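# Carry the table caddy from the desk to the counter

## Task

Move the table caddy off the desk and onto the counter so that it finishes standing upright, with all three of its items still inside and upright. Nothing that started off the floor may end on the floor. The spice jars are glass and break if dropped more than a few centimetres or struck hard. The utility cart rolls. Finish by releasing the caddy and backing away, with the robot still standing level and not toppled.

## Robot and tools

ROBOT. TidyBot++ has one arm. Its base is 0.54 m long, 0.50 m wide and 0.38 m tall and rides on four powered casters. On top sits a seven-joint arm ending in a two-finger gripper. The shoulder is 0.12 m ahead of the base centre and 0.68 m above the floor. base_camera is fixed to the front of the base and looks forward and down. wrist_camera rides on the hand and looks along it.

FRAMES. Base frame: origin on the floor below the base centre, x forward, y left, z up. hand_pose is given in this frame and marks the point between the finger pads. Its z axis runs out along the fingers and its y axis is the closing direction. The odometry frame is the base frame as it was at the scene start. base_odometry counts wheel rotation, so wheel slip shows up as travel, and it drifts a few centimetres and degrees over many moves. Heading is positive to the left, from -3.142 to 3.142. base_tilt is in degrees, with forward and right leans positive, and carries a fixed bias of about 1 degree.

execute_actions. "actions" is a list holding one action object, or none. An empty list just reports state and images. "cameras" is an optional list of "base_camera", "wrist_camera" or "all". Leaving it out, null or ["all"] gives both; [] gives none. An action may hold "base", "joints" and "speeds". Its motions begin together.
- base: give exactly one key. translate_m is a straight drive in metres, forward positive, -2 to 2. strafe_m is a sideways slide in metres, left positive, -2 to 2. rotate_rad is a turn in place in radians, counter-clockwise seen from above positive, -6.3 to 6.3. Each is an offset from where the base last reported itself, not a pose.
- joints: one dictionary for the single arm, holding absolute targets by name, in radians. joint_1_rad accepts any angle and turns the whole arm about vertical; positive is clockwise seen from above, the reverse of rotate_rad. joint_2_rad is the shoulder, -2.249 to 2.249. joint_3_rad accepts any angle. joint_4_rad is the elbow, -2.579 to 2.579. joint_5_rad accepts any angle. joint_6_rad is the wrist, -2.099 to 2.099. joint_7_rad accepts any angle and spins the hand; with the hand pointing down, positive is counter-clockwise from above, and at 1.57 the fingers open toward the robot's left and right. gripper_pos runs from 0 (open) to 1 (closed). Tolerances: joints 1 to 4 ±0.039, joints 5 to 7 ±0.056, gripper ±0.03. Unlimited joints travel the short way round, so turn them in steps smaller than half a revolution. Joints you leave out may keep pushing toward their old targets.
- speeds: per-action caps. translate_m and strafe_m take 0.05 to 0.5 m/s; rotate_rad takes 0.1 to 1.57 rad/s. The maximum is the default. A base move that would take over 8.667 s at its cap is refused.
An unknown key or a value out of range rejects the whole call, and nothing moves.

ARM GEOMETRY. Upper arm 0.42 m, forearm 0.31 m, hand 0.31 m to the hand point. With joint_1_rad 0, joint_3_rad 3.14 and joint_5_rad 0, the arm lies in the base x-z plane. Tilt from vertical, forward positive, is joint_2_rad for the upper arm, joint_2_rad - joint_4_rad for the forearm, and joint_2_rad - joint_4_rad - joint_6_rad for the hand. Add length x sin for forward reach and length x cos for height above the shoulder. Joints move at up to 1.39 rad/s (1.22 for joints 5 to 7). At the start the arm is folded with the hand down. It then reaches 0.08 m past the base front, and the elbow is up to 1.15 m high. A downward-pointing hand can rise to about 0.94 m, and only close to the base. The finger gap is about 85 x (1 - gripper_pos) mm. Closed fingertips reach 20 mm beyond the hand point, and the grip force is roughly 100 N.

OTHER TOOLS. wait: seconds from 0 to 10; no new command is sent. zoom_image: camera ("base_camera" or "wrist_camera") and region [x0, y0, x1, y1] in pixels of that camera's newest full image, at most 504 x 504. read_manual: returns only licence texts. finished_scene: pass the number of the current scene. It is final, so call it only when the caddy rests on the counter and the gripper is open and clear.

RESULT LINES. "pictures" lists the cameras in the order of the images. base_status and joint_status give the outcome of the last accepted action. "done" means the target was reached; for the base it only means the wheels turned that far. "off_target" means it stopped short and may still be pushing. "contact_stop" and "time_out" mean the old target is dropped and the joint or base holds in place. "joint command not followed" with a "cause:" line means arm targets were withheld, usually to avoid self-collision; the named joints then show "not_followed" and may be retried later. For the gripper, "off_target" at 1 means it is holding something, and "done" means it is empty. on_its_own reports motion you did not command. motor_effort is percent of maximum, with the action's peak in brackets. "ARM HIT" means a hard strike on the base or the arm itself. A torque fault freezes the arm and gripper for 10 s. MOTOR HOT appears at 60 °C, and an OVER-TEMPERATURE FAULT at 75 °C makes the arm sag; limit_stop_at_motor_heat then means you should resend that target.

CAUTIONS. Friction and payload leave the hand 1 to 2 cm or more from its target, so check the cameras. To correct, send each joint its previous command plus (wanted - read). While holding a load, never command the angle a joint currently reads. A blocked base keeps shoving and may still report "done". Never drive while the arm is snagged high up, since the robot can tip; sideways pulls on a raised hand can lift wheels. Carry the caddy level and low, and set it down gently to protect the jars. Do not bump or lean on the rolling cart. Loose objects may be nudged now and then. The robot holds its last command while you think.

TYPICAL ORDER. Look around, drive to the desk, grasp the caddy handle, lift, drive to the counter, lower it, open the gripper, raise the hand and back away.

Each tool is called in YAML: its name, and indented under it one key for each argument.

## Session

I'll start by looking at the current state and images.

execute_actions:
  actions: []

Scene clock: 0.00 s.
base_odometry: x=+0.000 y=+0.000 heading=+0.000 (m, m, rad; odometry frame)
base_tilt: forward=-0.6 right=-0.2 (deg)
base_status: not commanded
joint_positions: joint_1_rad=-0.004 joint_2_rad=-0.356 joint_3_rad=+3.115 joint_4_rad=-2.507 joint_5_rad=+0.044 joint_6_rad=-0.854 joint_7_rad=+1.543 gripper_pos=+0.000
joint_status: not commanded
motor_effort: joint_1_rad=-1 joint_2_rad=-2 joint_3_rad=+1 joint_4_rad=+16 joint_5_rad=+1 joint_6_rad=+1 joint_7_rad=+0 (%)
hand_pose: x=+0.2780 y=-0.0050 z=+0.5958 quat_wxyz=(+0.020, +0.997, +0.015, +0.069) (m; base frame)
pictures: base_camera, wrist_camera
Images, in order (width x height): base_camera 644x364, wrist_camera 644x476.

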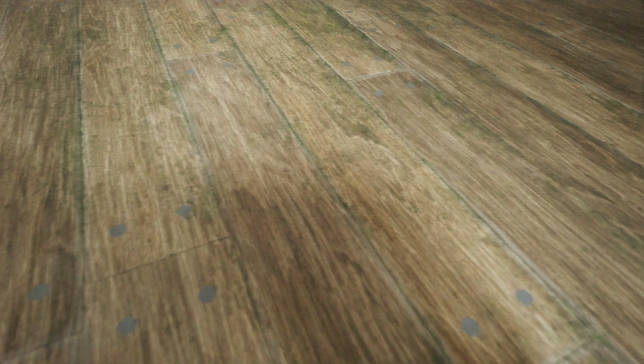

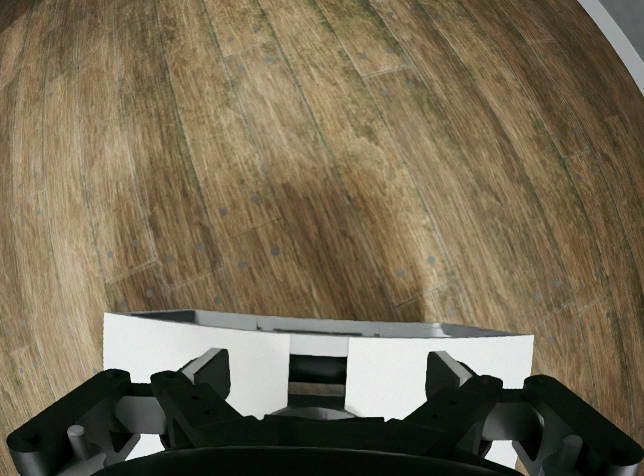

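execute_actions:
  actions:
    - {"joints": {"joint_6_rad": 0.4}}
  cameras: ["wrist_camera"]

Scene clock: 3.23 s.
base_odometry: x=+0.000 y=+0.000 heading=+0.000 (m, m, rad; odometry frame)
base_tilt: forward=-0.6 right=-0.2 (deg)
base_status: not commanded
joint_positions: joint_1_rad=-0.004 joint_2_rad=-0.356 joint_3_rad=+3.115 joint_4_rad=-2.506 joint_5_rad=+0.044 joint_6_rad=+0.393 joint_7_rad=+1.543 gripper_pos=+0.000
joint_status: all done
motor_effort: joint_1_rad=+0(1) joint_2_rad=-6(6) joint_3_rad=+0(0) joint_4_rad=+21(21) joint_5_rad=+0(1) joint_6_rad=+8(8) joint_7_rad=+0(1) (%)
hand_pose: x=+0.5405 y=+0.0206 z=+0.8464 quat_wxyz=(-0.008, +0.769, +0.025, +0.638) (m; base frame)
pictures: wrist_camera
camera_calibration (this result's frames):
wrist_camera: T_world_to_cam=[[0.0978561, -0.995177, 0.00691943, -0.0305014], [-0.172696, -0.0238277, -0.984687, 0.984339], [0.980102, 0.0951626, -0.174194, -0.249574], [0, 0, 0, 1]] pos_world=[0.417584, 0.0168504, 0.926002]
Images, in order (width x height): wrist_camera 644x476.

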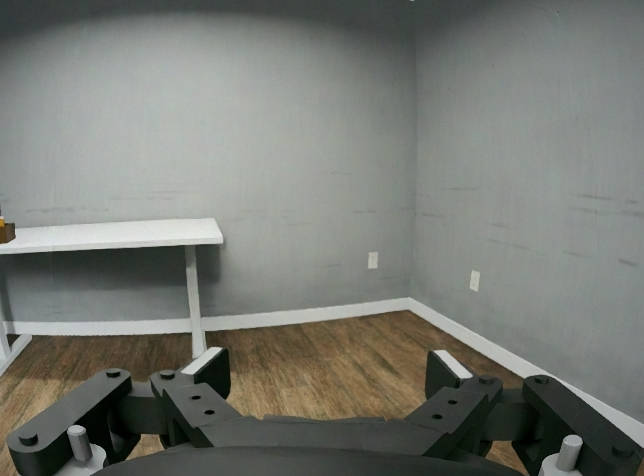

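execute_actions:
  actions:
    - {"base": {"rotate_rad": 0.9}}

Scene clock: 5.27 s.
base_odometry: x=+0.000 y=+0.000 heading=+0.899 (m, m, rad; odometry frame)
base_tilt: forward=-0.6 right=-0.2 (deg)
base_status: done
joint_positions: joint_1_rad=-0.004 joint_2_rad=-0.356 joint_3_rad=+3.115 joint_4_rad=-2.506 joint_5_rad=+0.044 joint_6_rad=+0.393 joint_7_rad=+1.543 gripper_pos=+0.000
joint_status: not commanded
motor_effort: joint_1_rad=-1(0) joint_2_rad=-6(7) joint_3_rad=+1(2) joint_4_rad=+20(20) joint_5_rad=+0(0) joint_6_rad=+8(9) joint_7_rad=+0(1) (%)
hand_pose: x=+0.5405 y=+0.0206 z=+0.8464 quat_wxyz=(-0.008, +0.769, +0.025, +0.638) (m; base frame)
pictures: base_camera, wrist_camera
camera_calibration (this result's frames):
wrist_camera: T_world_to_cam=[[0.0978565, -0.995176, 0.00691976, -0.0305018], [-0.172695, -0.0238281, -0.984687, 0.984339], [0.980102, 0.095163, -0.174194, -0.249575], [0, 0, 0, 1]] pos_world=[0.417584, 0.0168506, 0.926002]
Images, in order (width x height): base_camera 644x364, wrist_camera 644x476.

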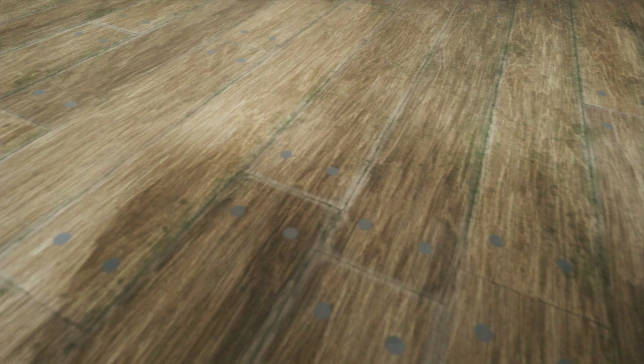

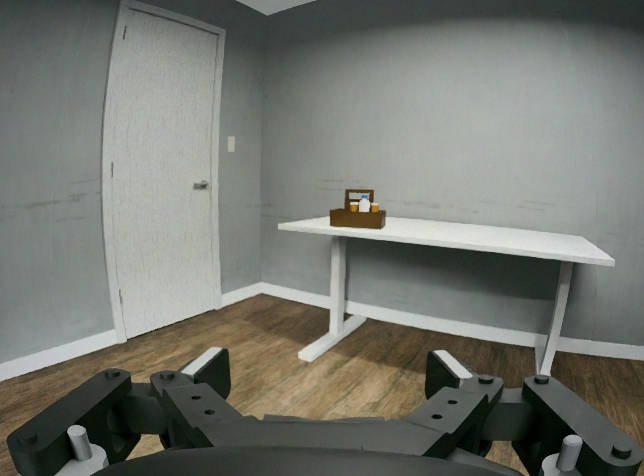

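zoom_image:
  camera: "wrist_camera"
  region: [300, 170, 420, 250]

Region (300, 170, 420, 250) of wrist_camera's 644x476 image, scaled by 4.200.

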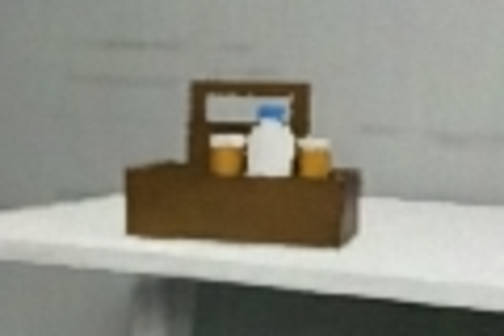

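execute_actions:
  actions:
    - {"joints": {"joint_1_rad": -1.7}}
  cameras: ["wrist_camera"]

Scene clock: 9.80 s.
base_odometry: x=+0.000 y=+0.000 heading=+0.899 (m, m, rad; odometry frame)
base_tilt: forward=-0.6 right=-0.2 (deg)
base_status: not commanded
joint_positions: joint_1_rad=-1.677 joint_2_rad=-0.356 joint_3_rad=+3.115 joint_4_rad=-2.506 joint_5_rad=+0.044 joint_6_rad=+0.393 joint_7_rad=+1.543 gripper_pos=+0.000
joint_status: all done
motor_effort: joint_1_rad=+0(0) joint_2_rad=-5(6) joint_3_rad=+1(1) joint_4_rad=+20(21) joint_5_rad=+0(0) joint_6_rad=+8(8) joint_7_rad=+0(0) (%)
hand_pose: x=+0.0556 y=+0.4172 z=+0.8464 quat_wxyz=(-0.479, +0.497, +0.588, +0.422) (m; base frame)
pictures: wrist_camera
camera_calibration (this result's frames):
wrist_camera: T_world_to_cam=[[0.980027, 0.198742, 0.00691948, -0.13548], [0.0412992, -0.16937, -0.984687, 0.958874], [-0.194526, 0.965306, -0.174195, -0.109793], [0, 0, 0, 1]] pos_world=[0.0718156, 0.295314, 0.926002]
Images, in order (width x height): wrist_camera 644x476.

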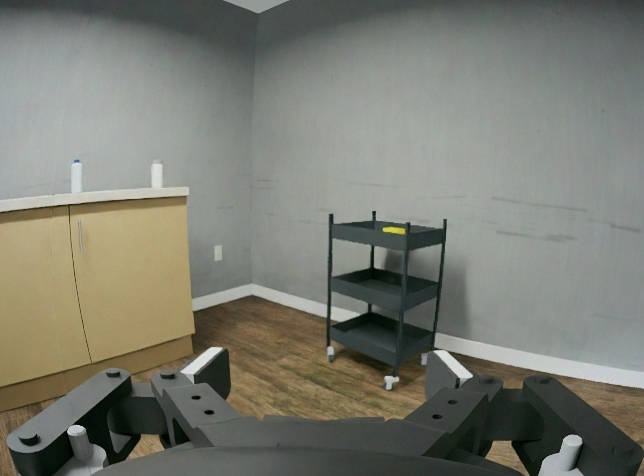

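execute_actions:
  actions:
    - {"base": {"rotate_rad": 0.28}}
  cameras: ["wrist_camera"]

execute_actions:
  actions:
    - {"base": {"translate_m": 1.5}, "joints": {"joint_1_rad": 0.75}}

Scene clock: 27.93 s.
base_odometry: x=+0.000 y=+0.000 heading=+1.179 (m, m, rad; odometry frame)
base_tilt: forward=-0.6 right=-0.2 (deg)
base_status: done
joint_positions: joint_1_rad=-1.680 joint_2_rad=-0.356 joint_3_rad=+3.115 joint_4_rad=-2.506 joint_5_rad=+0.044 joint_6_rad=+0.393 joint_7_rad=+1.543 gripper_pos=+0.000
joint_status: not commanded
motor_effort: joint_1_rad=-1(1) joint_2_rad=-6(7) joint_3_rad=+0(1) joint_4_rad=+20(20) joint_5_rad=+1(0) joint_6_rad=+8(9) joint_7_rad=-1(0) (%)
hand_pose: x=+0.0546 y=+0.4171 z=+0.8464 quat_wxyz=(-0.480, +0.497, +0.588, +0.421) (m; base frame)
pictures: wrist_camera
camera_calibration (this result's frames):
wrist_camera: T_world_to_cam=[[0.979532, 0.20117, 0.00691929, -0.135421], [0.0417186, -0.169267, -0.984687, 0.958824], [-0.196918, 0.964821, -0.174195, -0.109509], [0, 0, 0, 1]] pos_world=[0.0710839, 0.295196, 0.926002]
Images, in order (width x height): wrist_camera 644x476.

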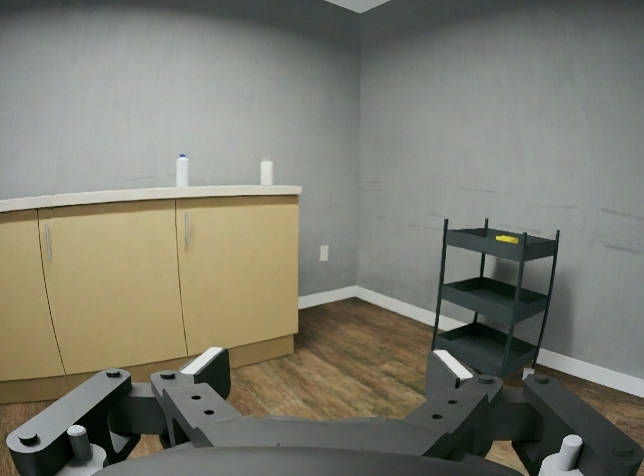

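Scene clock: 32.30 s.
base_odometry: x=+0.571 y=+1.387 heading=+1.180 (m, m, rad; odometry frame)
base_tilt: forward=-0.6 right=-0.2 (deg)
base_status: done
joint_positions: joint_1_rad=+0.727 joint_2_rad=-0.356 joint_3_rad=+3.115 joint_4_rad=-2.506 joint_5_rad=+0.044 joint_6_rad=+0.393 joint_7_rad=+1.543 gripper_pos=+0.000
joint_status: all done
motor_effort: joint_1_rad=-1(1) joint_2_rad=-6(8) joint_3_rad=+1(2) joint_4_rad=+21(20) joint_5_rad=+0(0) joint_6_rad=+8(8) joint_7_rad=-1(0) (%)
hand_pose: x=+0.4465 y=-0.2661 z=+0.8464 quat_wxyz=(+0.221, +0.727, -0.252, +0.599) (m; base frame)
pictures: base_camera, wrist_camera
camera_calibration (this result's frames):
wrist_camera: T_world_to_cam=[[-0.591603, -0.8062, 0.00691842, 0.0515448], [-0.144482, 0.0975731, -0.984685, 0.98098], [0.793178, -0.583542, -0.174206, -0.227323], [0, 0, 0, 1]] pos_world=[0.352535, -0.186814, 0.925999]
Images, in order (width x height): base_camera 644x364, wrist_camera 644x476.

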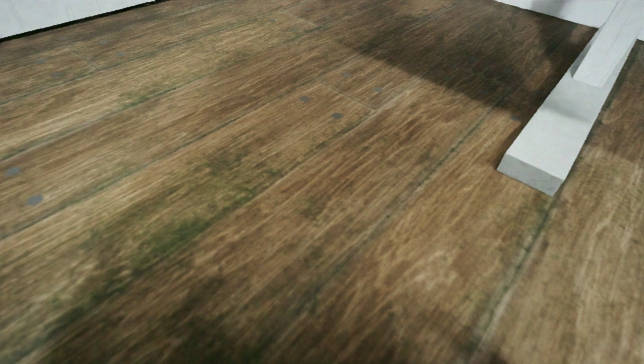

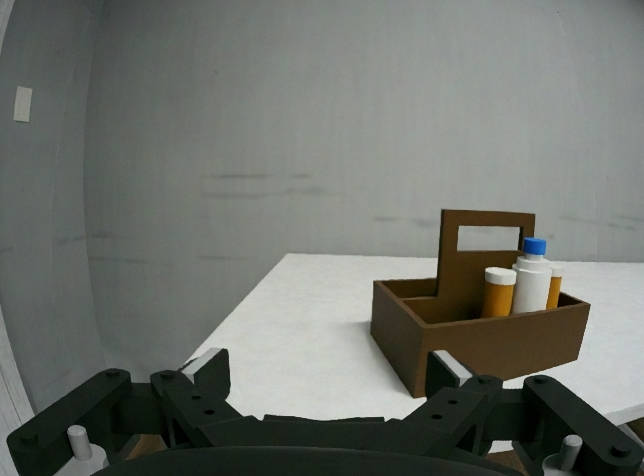

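zoom_image:
  camera: "wrist_camera"
  region: [350, 190, 610, 420]

Region (350, 190, 610, 420) of wrist_camera's 644x476 image, scaled by 1.938; it fills the top 446 rows of this view, and the rest is white.

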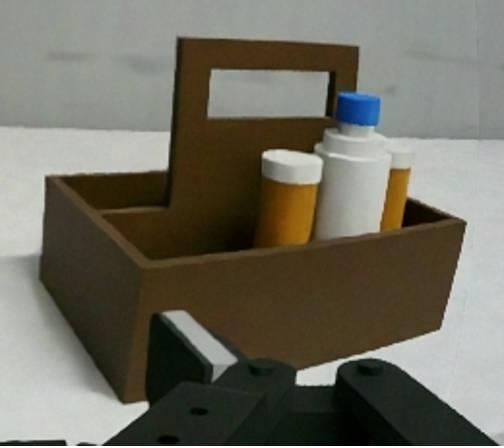

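execute_actions:
  actions:
    - {"base": {"rotate_rad": -2.07}, "joints": {"joint_1_rad": 0.0}}
  cameras: []

execute_actions:
  actions:
    - {"base": {"translate_m": -0.49}, "joints": {"joint_1_rad": 0.0, "joint_2_rad": 0.035, "joint_3_rad": 3.14, "joint_4_rad": -1.24, "joint_5_rad": 0.0, "joint_6_rad": -1.085, "joint_7_rad": 1.57}}

Scene clock: 60.37 s.
base_odometry: x=+0.571 y=+1.387 heading=-0.890 (m, m, rad; odometry frame)
base_tilt: forward=-0.6 right=-0.2 (deg)
base_status: done
joint_positions: joint_1_rad=+0.025 joint_2_rad=-0.356 joint_3_rad=+3.115 joint_4_rad=-2.506 joint_5_rad=+0.044 joint_6_rad=+0.393 joint_7_rad=+1.543 gripper_pos=+0.000
joint_status: all done
motor_effort: joint_1_rad=+0(0) joint_2_rad=-6(6) joint_3_rad=+1(2) joint_4_rad=+20(21) joint_5_rad=+0(0) joint_6_rad=+9(9) joint_7_rad=-1(1) (%)
hand_pose: x=+0.5409 y=+0.0083 z=+0.8464 quat_wxyz=(+0.001, +0.770, +0.013, +0.638) (m; base frame)
pictures: none
No camera images: the call's "cameras" was empty. Leave "cameras" out to get every camera's image.

Scene clock: 62.97 s.
base_odometry: x=+0.263 y=+1.769 heading=-0.890 (m, m, rad; odometry frame)
base_tilt: forward=-0.6 right=-0.2 (deg)
base_status: done
joint_positions: joint_1_rad=+0.024 joint_2_rad=+0.023 joint_3_rad=+3.115 joint_4_rad=-1.256 joint_5_rad=+0.044 joint_6_rad=-1.055 joint_7_rad=+1.543 gripper_pos=+0.000
joint_status: all done
motor_effort: joint_1_rad=-1(1) joint_2_rad=-20(20) joint_3_rad=+0(0) joint_4_rad=+20(23) joint_5_rad=+1(1) joint_6_rad=+6(9) joint_7_rad=-1(0) (%)
hand_pose: x=+0.6542 y=-0.0093 z=+0.9783 quat_wxyz=(+0.016, +0.919, -0.009, +0.393) (m; base frame)
pictures: base_camera, wrist_camera
camera_calibration (this result's frames):
wrist_camera: T_world_to_cam=[[0.00606871, -0.999858, -0.0157394, 0.00989187], [-0.681673, 0.00737944, -0.73162, 1.21886], [0.731632, 0.0151691, -0.681531, 0.322915], [0, 0, 0, 1]] pos_world=[0.594553, -0.00400242, 1.11198]
Images, in order (width x height): base_camera 644x364, wrist_camera 644x476.

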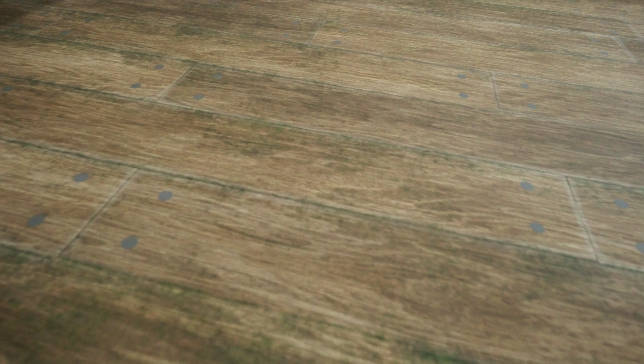

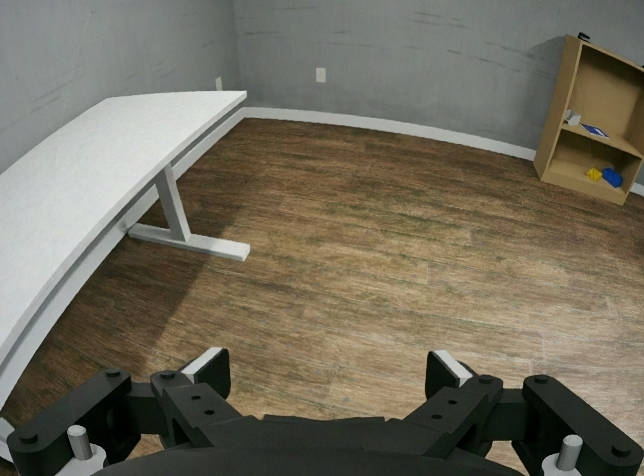

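execute_actions:
  actions:
    - {"base": {"strafe_m": 0.76}}

Scene clock: 66.10 s.
base_odometry: x=+0.854 y=+2.247 heading=-0.890 (m, m, rad; odometry frame)
base_tilt: forward=-0.6 right=-0.2 (deg)
base_status: done
joint_positions: joint_1_rad=+0.017 joint_2_rad=+0.024 joint_3_rad=+3.121 joint_4_rad=-1.256 joint_5_rad=+0.041 joint_6_rad=-1.056 joint_7_rad=+1.543 gripper_pos=+0.000
joint_status: not commanded
motor_effort: joint_1_rad=+1(3) joint_2_rad=-20(22) joint_3_rad=+0(3) joint_4_rad=+21(21) joint_5_rad=+1(2) joint_6_rad=+6(7) joint_7_rad=+0(1) (%)
hand_pose: x=+0.6545 y=-0.0082 z=+0.9777 quat_wxyz=(+0.014, +0.919, -0.009, +0.393) (m; base frame)
pictures: base_camera, wrist_camera
camera_calibration (this result's frames):
wrist_camera: T_world_to_cam=[[0.00764908, -0.999813, -0.0177353, 0.0119546], [-0.682687, 0.0077382, -0.73067, 1.21836], [0.730671, 0.0176966, -0.6825, 0.323931], [0, 0, 0, 1]] pos_world=[0.594979, -0.00320802, 1.11151]
Images, in order (width x height): base_camera 644x364, wrist_camera 644x476.

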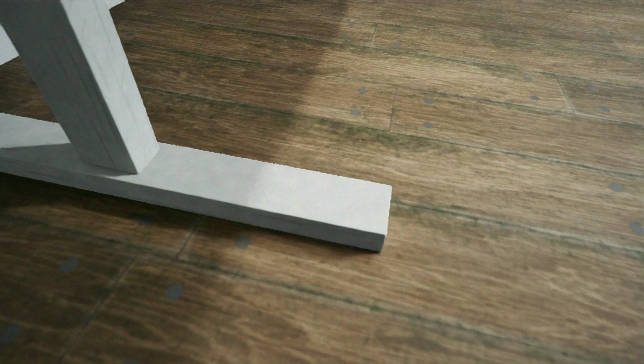

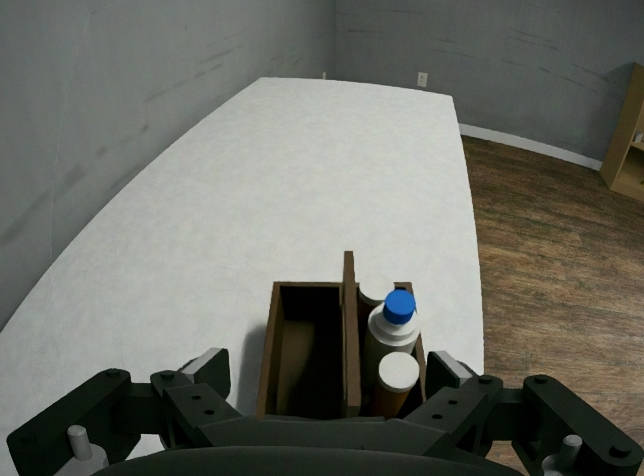

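zoom_image:
  camera: "wrist_camera"
  region: [220, 230, 470, 430]

Region (220, 230, 470, 430) of wrist_camera's 644x476 image, scaled by 2.016; it fills the top 403 rows of this view, and the rest is white.

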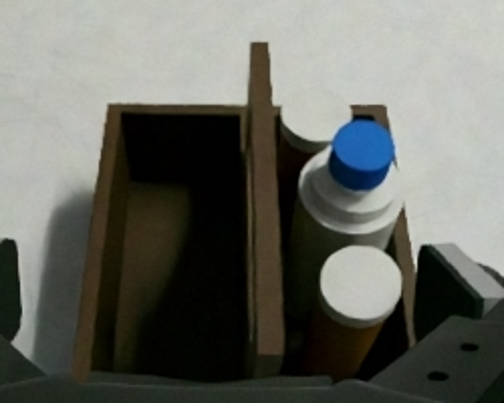

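execute_actions:
  actions:
    - {"base": {"strafe_m": -0.017}, "joints": {"joint_2_rad": 0.14, "joint_4_rad": -1.32, "joint_6_rad": -0.89, "gripper_pos": 0.5}}
  cameras: ["wrist_camera"]

Scene clock: 75.07 s.
base_odometry: x=+0.840 y=+2.236 heading=-0.890 (m, m, rad; odometry frame)
base_tilt: forward=-0.6 right=-0.2 (deg)
base_status: done
joint_positions: joint_1_rad=+0.015 joint_2_rad=+0.145 joint_3_rad=+3.126 joint_4_rad=-1.309 joint_5_rad=+0.041 joint_6_rad=-0.916 joint_7_rad=+1.543 gripper_pos=+0.500
joint_status: all done
motor_effort: joint_1_rad=-1(3) joint_2_rad=-25(30) joint_3_rad=+0(2) joint_4_rad=+21(23) joint_5_rad=+1(2) joint_6_rad=+6(7) joint_7_rad=-1(0) (%)
hand_pose: x=+0.7088 y=-0.0092 z=+0.9118 quat_wxyz=(+0.014, +0.926, -0.008, +0.376) (m; base frame)
pictures: wrist_camera
camera_calibration (this result's frames):
wrist_camera: T_world_to_cam=[[0.00950521, -0.999778, -0.0188219, 0.00901493], [-0.708088, 0.00656096, -0.706094, 1.20286], [0.70606, 0.0200391, -0.707868, 0.279827], [0, 0, 0, 1]] pos_world=[0.654068, -0.00448646, 1.04758]
Images, in order (width x height): wrist_camera 644x476.

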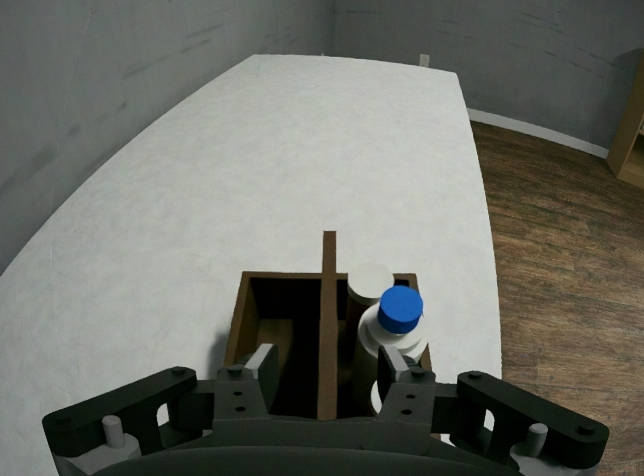

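execute_actions:
  actions:
    - {"joints": {"joint_2_rad": 0.205, "joint_6_rad": -0.82}}
  cameras: ["wrist_camera"]

Scene clock: 78.23 s.
base_odometry: x=+0.840 y=+2.236 heading=-0.890 (m, m, rad; odometry frame)
base_tilt: forward=-0.6 right=-0.2 (deg)
base_status: not commanded
joint_positions: joint_1_rad=+0.015 joint_2_rad=+0.202 joint_3_rad=+3.126 joint_4_rad=-1.310 joint_5_rad=+0.041 joint_6_rad=-0.848 joint_7_rad=+1.543 gripper_pos=+0.500
joint_status: all done
motor_effort: joint_1_rad=+0(0) joint_2_rad=-27(29) joint_3_rad=+0(1) joint_4_rad=+21(22) joint_5_rad=+1(1) joint_6_rad=+6(7) joint_7_rad=-1(1) (%)
hand_pose: x=+0.7364 y=-0.0089 z=+0.8923 quat_wxyz=(+0.013, +0.924, -0.006, +0.382) (m; base frame)
pictures: wrist_camera
camera_calibration (this result's frames):
wrist_camera: T_world_to_cam=[[0.012324, -0.999738, -0.0193138, 0.00707736], [-0.700193, 0.00516092, -0.713935, 1.20982], [0.713847, 0.022322, -0.699946, 0.233742], [0, 0, 0, 1]] pos_world=[0.680162, -0.00438583, 1.02747]
Images, in order (width x height): wrist_camera 644x476.

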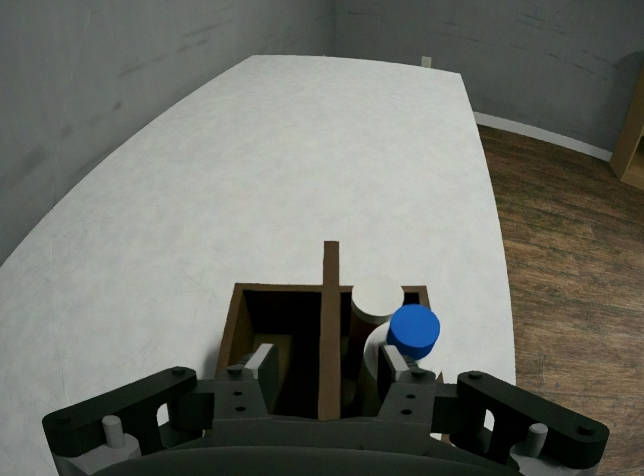

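execute_actions:
  actions:
    - {"joints": {"gripper_pos": 1.0}}
  cameras: ["wrist_camera"]

Scene clock: 80.90 s.
base_odometry: x=+0.840 y=+2.237 heading=-0.890 (m, m, rad; odometry frame)
base_tilt: forward=-0.6 right=-0.2 (deg)
base_status: not commanded
joint_positions: joint_1_rad=+0.015 joint_2_rad=+0.201 joint_3_rad=+3.126 joint_4_rad=-1.310 joint_5_rad=+0.041 joint_6_rad=-0.848 joint_7_rad=+1.543 gripper_pos=+0.930
joint_status: gripper_pos off_target (ended at +0.930, target +1.000)
motor_effort: joint_1_rad=+0(2) joint_2_rad=-28(28) joint_3_rad=-1(1) joint_4_rad=+21(21) joint_5_rad=+1(1) joint_6_rad=+6(6) joint_7_rad=+0(0) (%)
hand_pose: x=+0.7364 y=-0.0089 z=+0.8925 quat_wxyz=(+0.013, +0.924, -0.007, +0.382) (m; base frame)
pictures: wrist_camera
camera_calibration (this result's frames):
wrist_camera: T_world_to_cam=[[0.0123341, -0.999737, -0.0193486, 0.00711681], [-0.699957, 0.00518613, -0.714166, 1.20995], [0.714079, 0.0223518, -0.699708, 0.233534], [0, 0, 0, 1]] pos_world=[0.68006, -0.00437992, 1.02765]
Images, in order (width x height): wrist_camera 644x476.

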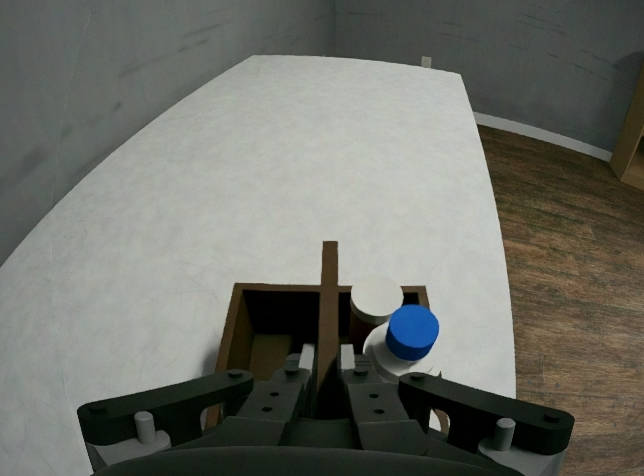

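execute_actions:
  actions:
    - {"joints": {"joint_2_rad": 0.2, "joint_4_rad": -1.14, "joint_6_rad": -1.015}}
  cameras: ["wrist_camera"]

Scene clock: 84.43 s.
base_odometry: x=+0.840 y=+2.237 heading=-0.890 (m, m, rad; odometry frame)
base_tilt: forward=-0.6 right=-0.2 (deg)
base_status: not commanded
joint_positions: joint_1_rad=+0.015 joint_2_rad=+0.225 joint_3_rad=+3.126 joint_4_rad=-1.181 joint_5_rad=+0.041 joint_6_rad=-1.007 joint_7_rad=+1.543 gripper_pos=+0.930
joint_status: joint_4_rad off_target (ended at -1.181, target -1.140); the others done
motor_effort: joint_1_rad=+0(1) joint_2_rad=-35(34) joint_3_rad=+0(1) joint_4_rad=+26(27) joint_5_rad=+2(2) joint_6_rad=+9(9) joint_7_rad=+0(0) (%)
hand_pose: x=+0.7300 y=-0.0103 z=+0.9113 quat_wxyz=(+0.014, +0.934, -0.009, +0.356) (m; base frame)
pictures: wrist_camera
camera_calibration (this result's frames):
wrist_camera: T_world_to_cam=[[0.00482912, -0.99977, -0.0209077, 0.0130519], [-0.737923, 0.0105475, -0.674802, 1.21087], [0.674868, 0.018687, -0.737702, 0.314558], [0, 0, 0, 1]] pos_world=[0.681181, -0.00560087, 1.04942]
Images, in order (width x height): wrist_camera 644x476.

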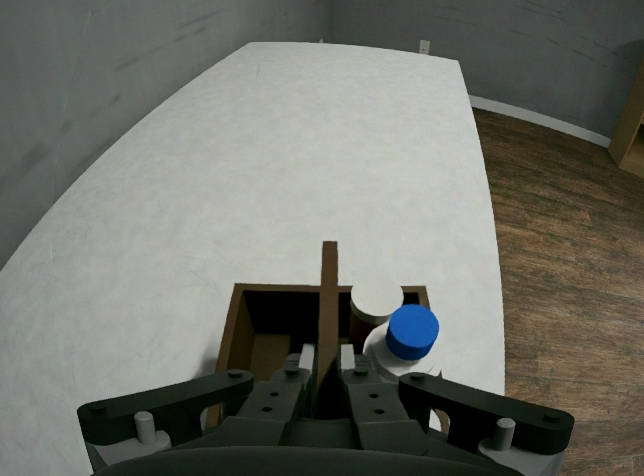

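execute_actions:
  actions:
    - {"base": {"rotate_rad": -1.37}, "joints": {"joint_2_rad": 0.115, "joint_4_rad": -0.96, "joint_6_rad": -1.217}, "speeds": {"rotate_rad": 0.9}}

Scene clock: 89.83 s.
base_odometry: x=+0.840 y=+2.237 heading=-2.260 (m, m, rad; odometry frame)
base_tilt: forward=-0.6 right=-0.2 (deg)
base_status: done
joint_positions: joint_1_rad=+0.004 joint_2_rad=+0.148 joint_3_rad=+3.133 joint_4_rad=-0.994 joint_5_rad=+0.031 joint_6_rad=-1.209 joint_7_rad=+1.543 gripper_pos=+0.930
joint_status: all done
motor_effort: joint_1_rad=-1(3) joint_2_rad=-30(36) joint_3_rad=-1(3) joint_4_rad=+25(28) joint_5_rad=+1(3) joint_6_rad=+10(10) joint_7_rad=+0(0) (%)
hand_pose: x=+0.6880 y=-0.0056 z=+1.0103 quat_wxyz=(+0.009, +0.923, -0.011, +0.386) (m; base frame)
pictures: base_camera, wrist_camera
camera_calibration (this result's frames):
wrist_camera: T_world_to_cam=[[0.0067462, -0.999515, -0.0303927, 0.0282954], [-0.693652, 0.0172148, -0.720105, 1.26199], [0.720279, 0.0259399, -0.6932, 0.339624], [0, 0, 0, 1]] pos_world=[0.630567, -0.00225298, 1.14505]
Images, in order (width x height): base_camera 644x364, wrist_camera 644x476.

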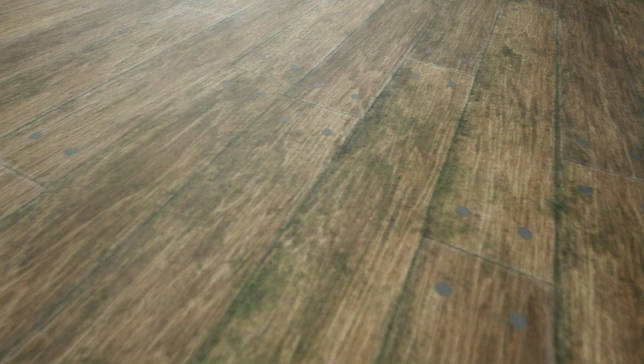

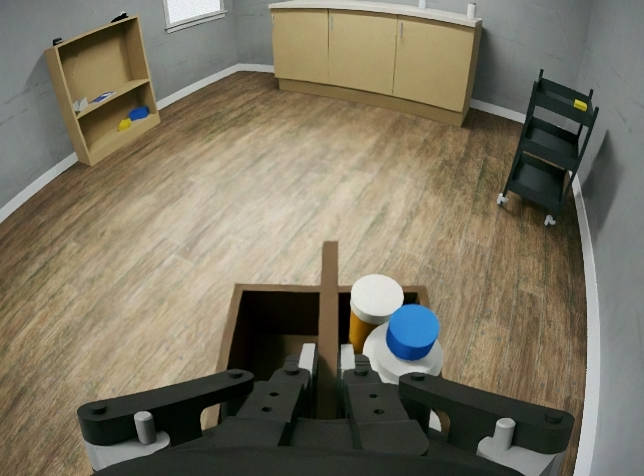

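zoom_image:
  camera: "wrist_camera"
  region: [300, 230, 500, 440]

Region (300, 230, 500, 440) of wrist_camera's 644x476 image, scaled by 2.400; it fills the left 480 columns of this view, and the rest is white.

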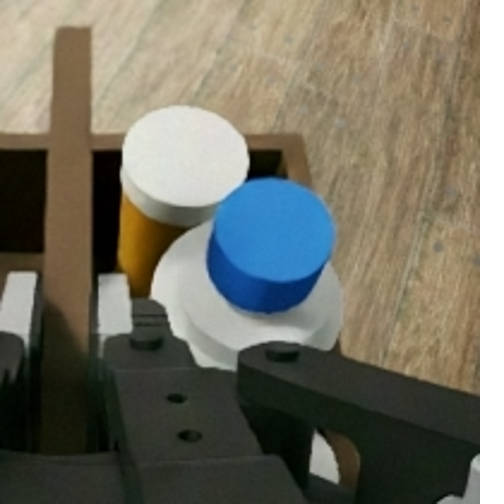

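execute_actions:
  actions:
    - {"base": {"translate_m": 2.0}, "joints": {"joint_2_rad": 0.067, "joint_4_rad": -0.776, "joint_6_rad": -1.457}}

Scene clock: 97.10 s.
base_odometry: x=-0.433 y=+0.694 heading=-2.260 (m, m, rad; odometry frame)
base_tilt: forward=-0.6 right=-0.2 (deg)
base_status: done
joint_positions: joint_1_rad=+0.004 joint_2_rad=+0.096 joint_3_rad=+3.133 joint_4_rad=-0.808 joint_5_rad=+0.031 joint_6_rad=-1.456 joint_7_rad=+1.543 gripper_pos=+0.930
joint_status: all done
motor_effort: joint_1_rad=-1(0) joint_2_rad=-24(31) joint_3_rad=+0(1) joint_4_rad=+22(25) joint_5_rad=+1(2) joint_6_rad=+9(10) joint_7_rad=+0(0) (%)
hand_pose: x=+0.6254 y=-0.0063 z=+1.0743 quat_wxyz=(+0.008, +0.924, -0.015, +0.381) (m; base frame)
pictures: base_camera, wrist_camera
camera_calibration (this result's frames):
wrist_camera: T_world_to_cam=[[0.000025688, -0.999425, -0.0339048, 0.0379282], [-0.700498, 0.0241784, -0.713245, 1.26156], [0.713655, 0.0237686, -0.700094, 0.440649], [0, 0, 0, 1]] pos_world=[0.569251, -0.0030698, 1.20959]
Images, in order (width x height): base_camera 644x364, wrist_camera 644x476.

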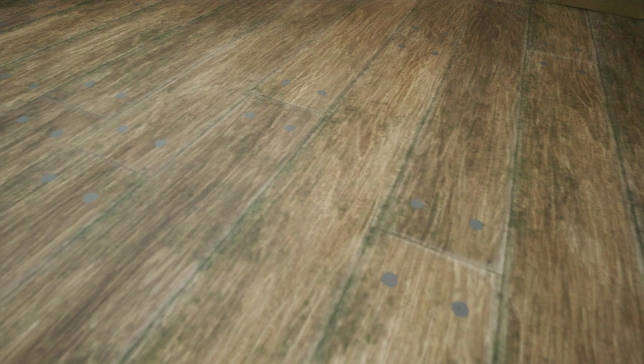

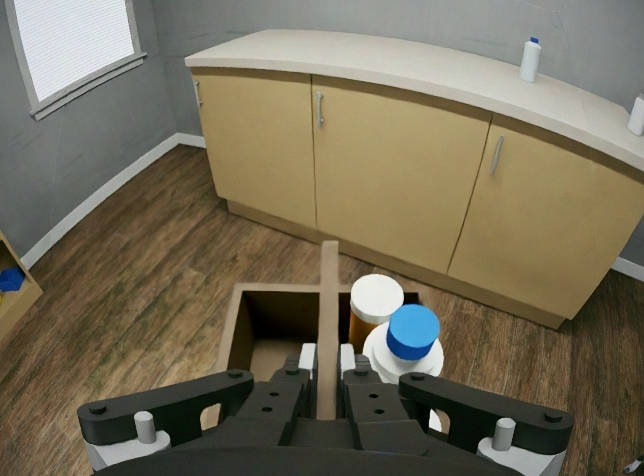

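zoom_image:
  camera: "wrist_camera"
  region: [170, 20, 420, 250]

Region (170, 20, 420, 250) of wrist_camera's 644x476 image, scaled by 2.016; it fills the top 464 rows of this view, and the rest is white.

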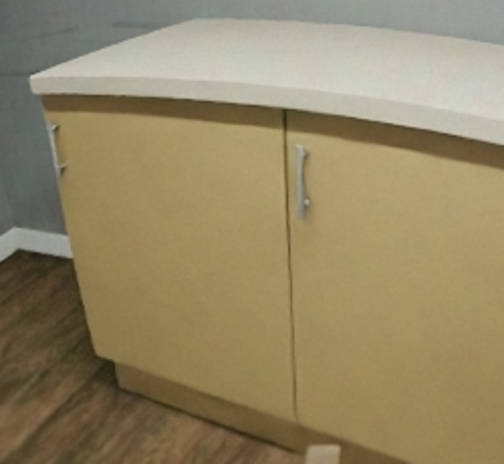

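execute_actions:
  actions:
    - {"base": {"translate_m": 0.9}, "joints": {"joint_2_rad": 0.021, "joint_4_rad": -0.523, "joint_6_rad": -1.76}}

Scene clock: 108.80 s.
base_odometry: x=-1.006 y=-0.001 heading=-2.261 (m, m, rad; odometry frame)
base_tilt: forward=-0.6 right=-0.2 (deg)
base_status: done
joint_positions: joint_1_rad=+0.004 joint_2_rad=+0.046 joint_3_rad=+3.133 joint_4_rad=-0.551 joint_5_rad=+0.031 joint_6_rad=-1.760 joint_7_rad=+1.543 gripper_pos=+0.930
joint_status: all done
motor_effort: joint_1_rad=-1(0) joint_2_rad=-18(26) joint_3_rad=+0(0) joint_4_rad=+17(22) joint_5_rad=+1(1) joint_6_rad=+10(10) joint_7_rad=+0(0) (%)
hand_pose: x=+0.5348 y=-0.0064 z=+1.1420 quat_wxyz=(+0.007, +0.924, -0.019, +0.383) (m; base frame)
pictures: base_camera, wrist_camera
camera_calibration (this result's frames):
wrist_camera: T_world_to_cam=[[-0.00618865, -0.999167, -0.0403335, 0.0507537], [-0.698104, 0.0331956, -0.715227, 1.24741], [0.71597, 0.0237307, -0.697728, 0.548798], [0, 0, 0, 1]] pos_world=[0.478212, -0.00372039, 1.27714]
Images, in order (width x height): base_camera 644x364, wrist_camera 644x476.

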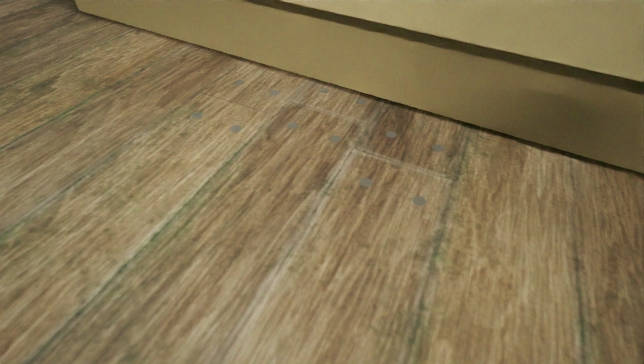

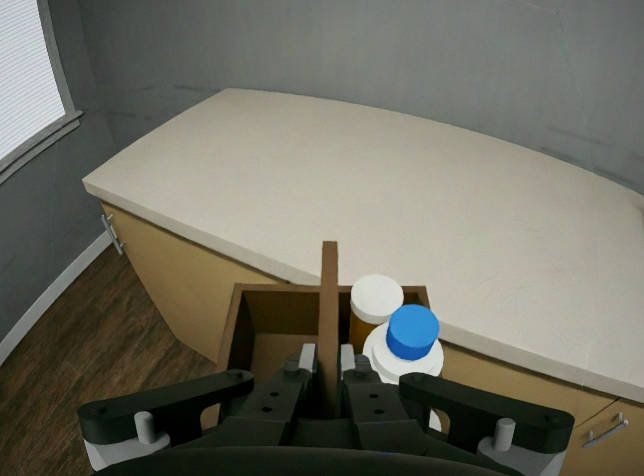

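execute_actions:
  actions:
    - {"base": {"rotate_rad": -0.48}, "speeds": {"rotate_rad": 0.9}}
  cameras: []

execute_actions:
  actions:
    - {"base": {"translate_m": 0.37}, "speeds": {"translate_m": 0.35}}

Scene clock: 115.57 s.
base_odometry: x=-1.006 y=-0.001 heading=-2.740 (m, m, rad; odometry frame)
base_tilt: forward=-0.6 right=-0.2 (deg)
base_status: done
joint_positions: joint_1_rad=+0.004 joint_2_rad=+0.046 joint_3_rad=+3.134 joint_4_rad=-0.551 joint_5_rad=+0.031 joint_6_rad=-1.760 joint_7_rad=+1.543 gripper_pos=+0.930
joint_status: not commanded
motor_effort: joint_1_rad=+0(3) joint_2_rad=-19(20) joint_3_rad=+0(2) joint_4_rad=+17(18) joint_5_rad=+1(3) joint_6_rad=+10(9) joint_7_rad=+0(0) (%)
hand_pose: x=+0.5348 y=-0.0069 z=+1.1420 quat_wxyz=(+0.007, +0.924, -0.020, +0.383) (m; base frame)
pictures: none
No camera images: the call's "cameras" was empty. Leave "cameras" out to get every camera's image.

Scene clock: 117.70 s.
base_odometry: x=-1.347 y=-0.145 heading=-2.741 (m, m, rad; odometry frame)
base_tilt: forward=-0.6 right=-0.2 (deg)
base_status: done
joint_positions: joint_1_rad=+0.004 joint_2_rad=+0.046 joint_3_rad=+3.134 joint_4_rad=-0.551 joint_5_rad=+0.031 joint_6_rad=-1.760 joint_7_rad=+1.543 gripper_pos=+0.930
joint_status: not commanded
motor_effort: joint_1_rad=-1(0) joint_2_rad=-17(22) joint_3_rad=+0(1) joint_4_rad=+18(18) joint_5_rad=+1(1) joint_6_rad=+9(11) joint_7_rad=+0(0) (%)
hand_pose: x=+0.5347 y=-0.0069 z=+1.1419 quat_wxyz=(+0.007, +0.924, -0.020, +0.382) (m; base frame)
pictures: base_camera, wrist_camera
camera_calibration (this result's frames):
wrist_camera: T_world_to_cam=[[-0.00735114, -0.99916, -0.0403094, 0.0508912], [-0.698282, 0.0339836, -0.715016, 1.24722], [0.715785, 0.0228911, -0.697945, 0.549103], [0, 0, 0, 1]] pos_world=[0.478244, -0.00410611, 1.27708]
Images, in order (width x height): base_camera 644x364, wrist_camera 644x476.

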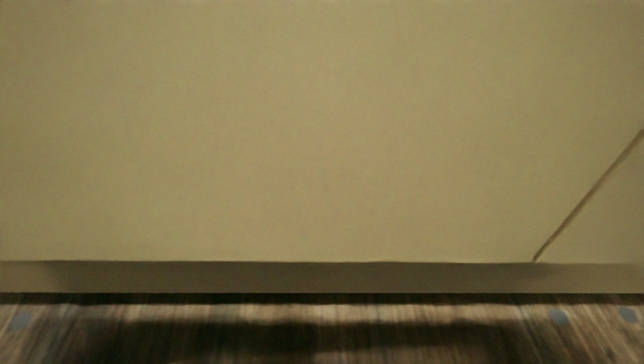

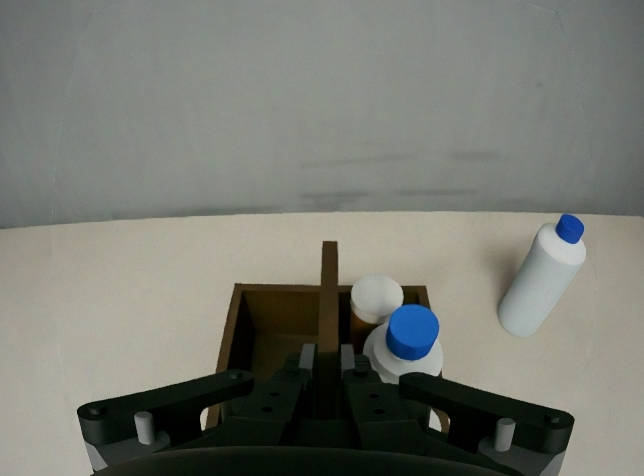

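execute_actions:
  actions:
    - {"joints": {"joint_4_rad": -0.805, "joint_6_rad": -1.455}}
  cameras: ["wrist_camera"]

Scene clock: 122.20 s.
base_odometry: x=-1.347 y=-0.145 heading=-2.741 (m, m, rad; odometry frame)
base_tilt: forward=-0.6 right=-0.2 (deg)
base_status: not commanded
joint_positions: joint_1_rad=+0.004 joint_2_rad=+0.047 joint_3_rad=+3.134 joint_4_rad=-0.812 joint_5_rad=+0.031 joint_6_rad=-1.504 joint_7_rad=+1.543 gripper_pos=+0.930
joint_status: all done
motor_effort: joint_1_rad=-1(1) joint_2_rad=-22(23) joint_3_rad=+0(1) joint_4_rad=+22(23) joint_5_rad=+1(1) joint_6_rad=+9(10) joint_7_rad=+0(1) (%)
hand_pose: x=+0.5953 y=-0.0068 z=+1.0856 quat_wxyz=(+0.009, +0.925, -0.016, +0.379) (m; base frame)
pictures: wrist_camera
camera_calibration (this result's frames):
wrist_camera: T_world_to_cam=[[-0.00239197, -0.999405, -0.0344102, 0.0397657], [-0.703414, 0.0261397, -0.7103, 1.24708], [0.710776, 0.0225056, -0.703058, 0.474966], [0, 0, 0, 1]] pos_world=[0.539715, -0.00354567, 1.2211]
Images, in order (width x height): wrist_camera 644x476.

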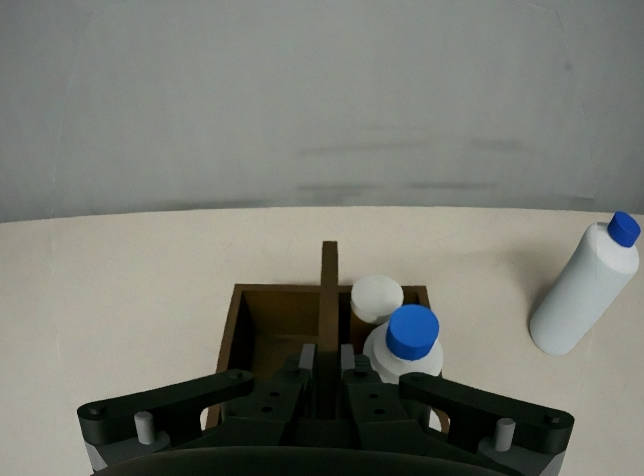

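execute_actions:
  actions:
    - {"joints": {"joint_4_rad": -0.868, "joint_6_rad": -1.388}}
  cameras: ["wrist_camera"]

Scene clock: 123.57 s.
base_odometry: x=-1.347 y=-0.145 heading=-2.741 (m, m, rad; odometry frame)
base_tilt: forward=-0.6 right=-0.2 (deg)
base_status: not commanded
joint_positions: joint_1_rad=+0.004 joint_2_rad=+0.036 joint_3_rad=+3.134 joint_4_rad=-0.857 joint_5_rad=+0.031 joint_6_rad=-1.435 joint_7_rad=+1.543 gripper_pos=+0.930
joint_status: all done
motor_effort: joint_1_rad=+0(1) joint_2_rad=-20(22) joint_3_rad=+0(0) joint_4_rad=+19(22) joint_5_rad=+0(1) joint_6_rad=+9(9) joint_7_rad=+0(1) (%)
hand_pose: x=+0.6052 y=-0.0067 z=+1.0854 quat_wxyz=(+0.009, +0.918, -0.015, +0.395) (m; base frame)
pictures: wrist_camera
camera_calibration (this result's frames):
wrist_camera: T_world_to_cam=[[0.000426046, -0.999451, -0.0331191, 0.0368075], [-0.677996, 0.024056, -0.734671, 1.265], [0.735065, 0.0227676, -0.677614, 0.425436], [0, 0, 0, 1]] pos_world=[0.544929, -0.00332973, 1.21886]
Images, in order (width x height): wrist_camera 644x476.

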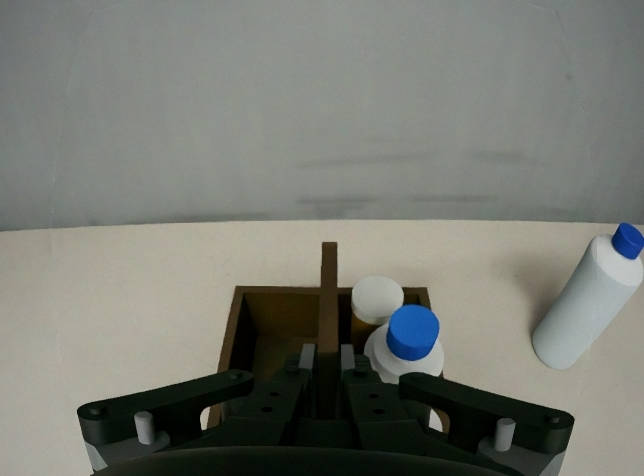

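execute_actions:
  actions:
    - {"joints": {"joint_6_rad": -1.485}}
  cameras: ["wrist_camera"]

Scene clock: 125.50 s.
base_odometry: x=-1.347 y=-0.145 heading=-2.741 (m, m, rad; odometry frame)
base_tilt: forward=-0.6 right=-0.2 (deg)
base_status: not commanded
joint_positions: joint_1_rad=+0.004 joint_2_rad=+0.032 joint_3_rad=+3.134 joint_4_rad=-0.857 joint_5_rad=+0.031 joint_6_rad=-1.452 joint_7_rad=+1.543 gripper_pos=+0.930
joint_status: all done
motor_effort: joint_1_rad=-1(0) joint_2_rad=-17(18) joint_3_rad=+0(0) joint_4_rad=+16(19) joint_5_rad=+1(1) joint_6_rad=+5(8) joint_7_rad=-1(1) (%)
hand_pose: x=+0.5999 y=-0.0067 z=+1.0839 quat_wxyz=(+0.009, +0.921, -0.015, +0.390) (m; base frame)
pictures: wrist_camera
camera_calibration (this result's frames):
wrist_camera: T_world_to_cam=[[-0.000373228, -0.999443, -0.0333746, 0.0374925], [-0.686798, 0.0245145, -0.726435, 1.25665], [0.726848, 0.0226505, -0.686425, 0.442831], [0, 0, 0, 1]] pos_world=[0.541206, -0.00336476, 1.21809]
Images, in order (width x height): wrist_camera 644x476.

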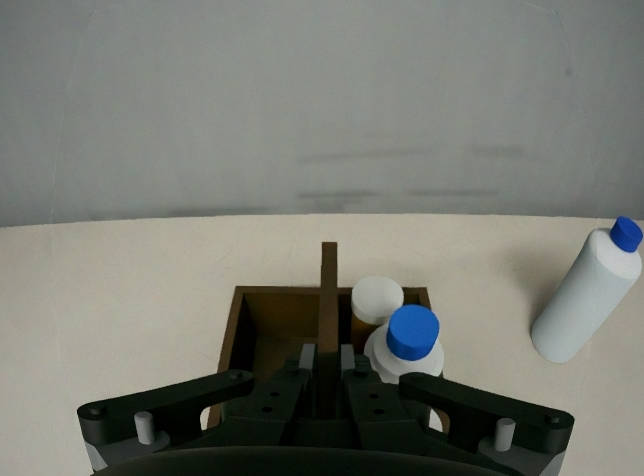

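execute_actions:
  actions:
    - {"joints": {"gripper_pos": 0.55}}
  cameras: ["wrist_camera"]

Scene clock: 126.87 s.
base_odometry: x=-1.347 y=-0.145 heading=-2.741 (m, m, rad; odometry frame)
base_tilt: forward=-0.6 right=-0.2 (deg)
base_status: not commanded
joint_positions: joint_1_rad=+0.004 joint_2_rad=+0.032 joint_3_rad=+3.134 joint_4_rad=-0.857 joint_5_rad=+0.031 joint_6_rad=-1.453 joint_7_rad=+1.543 gripper_pos=+0.550
joint_status: all done
motor_effort: joint_1_rad=-1(0) joint_2_rad=-17(18) joint_3_rad=+0(0) joint_4_rad=+18(18) joint_5_rad=+1(1) joint_6_rad=+6(7) joint_7_rad=+0(1) (%)
hand_pose: x=+0.5996 y=-0.0067 z=+1.0835 quat_wxyz=(+0.009, +0.921, -0.015, +0.389) (m; base frame)
pictures: wrist_camera
camera_calibration (this result's frames):
wrist_camera: T_world_to_cam=[[-0.000453501, -0.999442, -0.0333952, 0.0375485], [-0.687864, 0.0245513, -0.725425, 1.25573], [0.72584, 0.0226424, -0.687491, 0.444554], [0, 0, 0, 1]] pos_world=[0.541112, -0.00336801, 1.21782]
Images, in order (width x height): wrist_camera 644x476.

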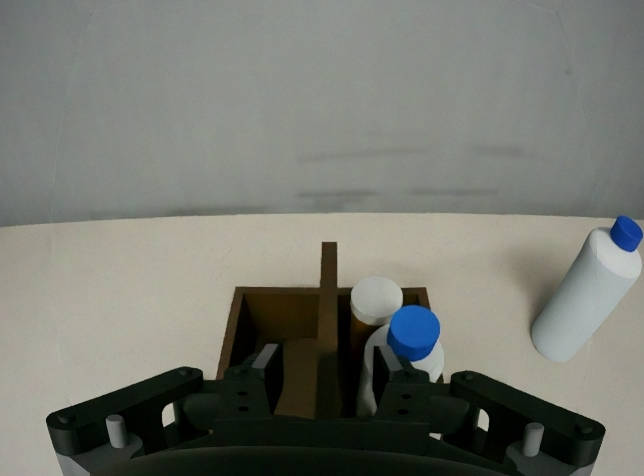

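execute_actions:
  actions:
    - {"base": {"translate_m": -0.45}, "joints": {"joint_2_rad": -0.1}}

Scene clock: 129.80 s.
base_odometry: x=-0.932 y=+0.031 heading=-2.740 (m, m, rad; odometry frame)
base_tilt: forward=-0.6 right=-0.2 (deg)
base_status: done
joint_positions: joint_1_rad=+0.004 joint_2_rad=-0.106 joint_3_rad=+3.135 joint_4_rad=-0.860 joint_5_rad=+0.030 joint_6_rad=-1.457 joint_7_rad=+1.543 gripper_pos=+0.550
joint_status: all done
motor_effort: joint_1_rad=-1(1) joint_2_rad=-11(23) joint_3_rad=+0(2) joint_4_rad=+16(19) joint_5_rad=+1(2) joint_6_rad=+7(8) joint_7_rad=-1(1) (%)
hand_pose: x=+0.5392 y=-0.0063 z=+1.1435 quat_wxyz=(+0.008, +0.893, -0.016, +0.449) (m; base frame)
pictures: base_camera, wrist_camera
camera_calibration (this result's frames):
wrist_camera: T_world_to_cam=[[0.00426757, -0.999441, -0.033168, 0.0371335], [-0.586842, 0.0243533, -0.809336, 1.29916], [0.809691, 0.0229182, -0.586409, 0.368777], [0, 0, 0, 1]] pos_world=[0.46365, -0.00297784, 1.26895]
Images, in order (width x height): base_camera 644x364, wrist_camera 644x476.

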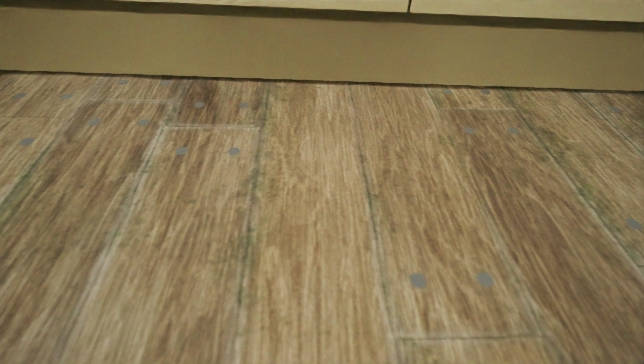

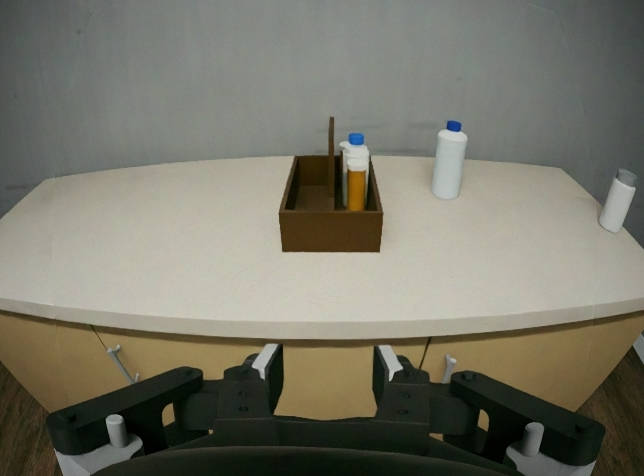

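The caddy is upright on the counter with all three objects standing, and the robot is clear.

finished_scene:
  scene: 1

The scene is finished: the task was done.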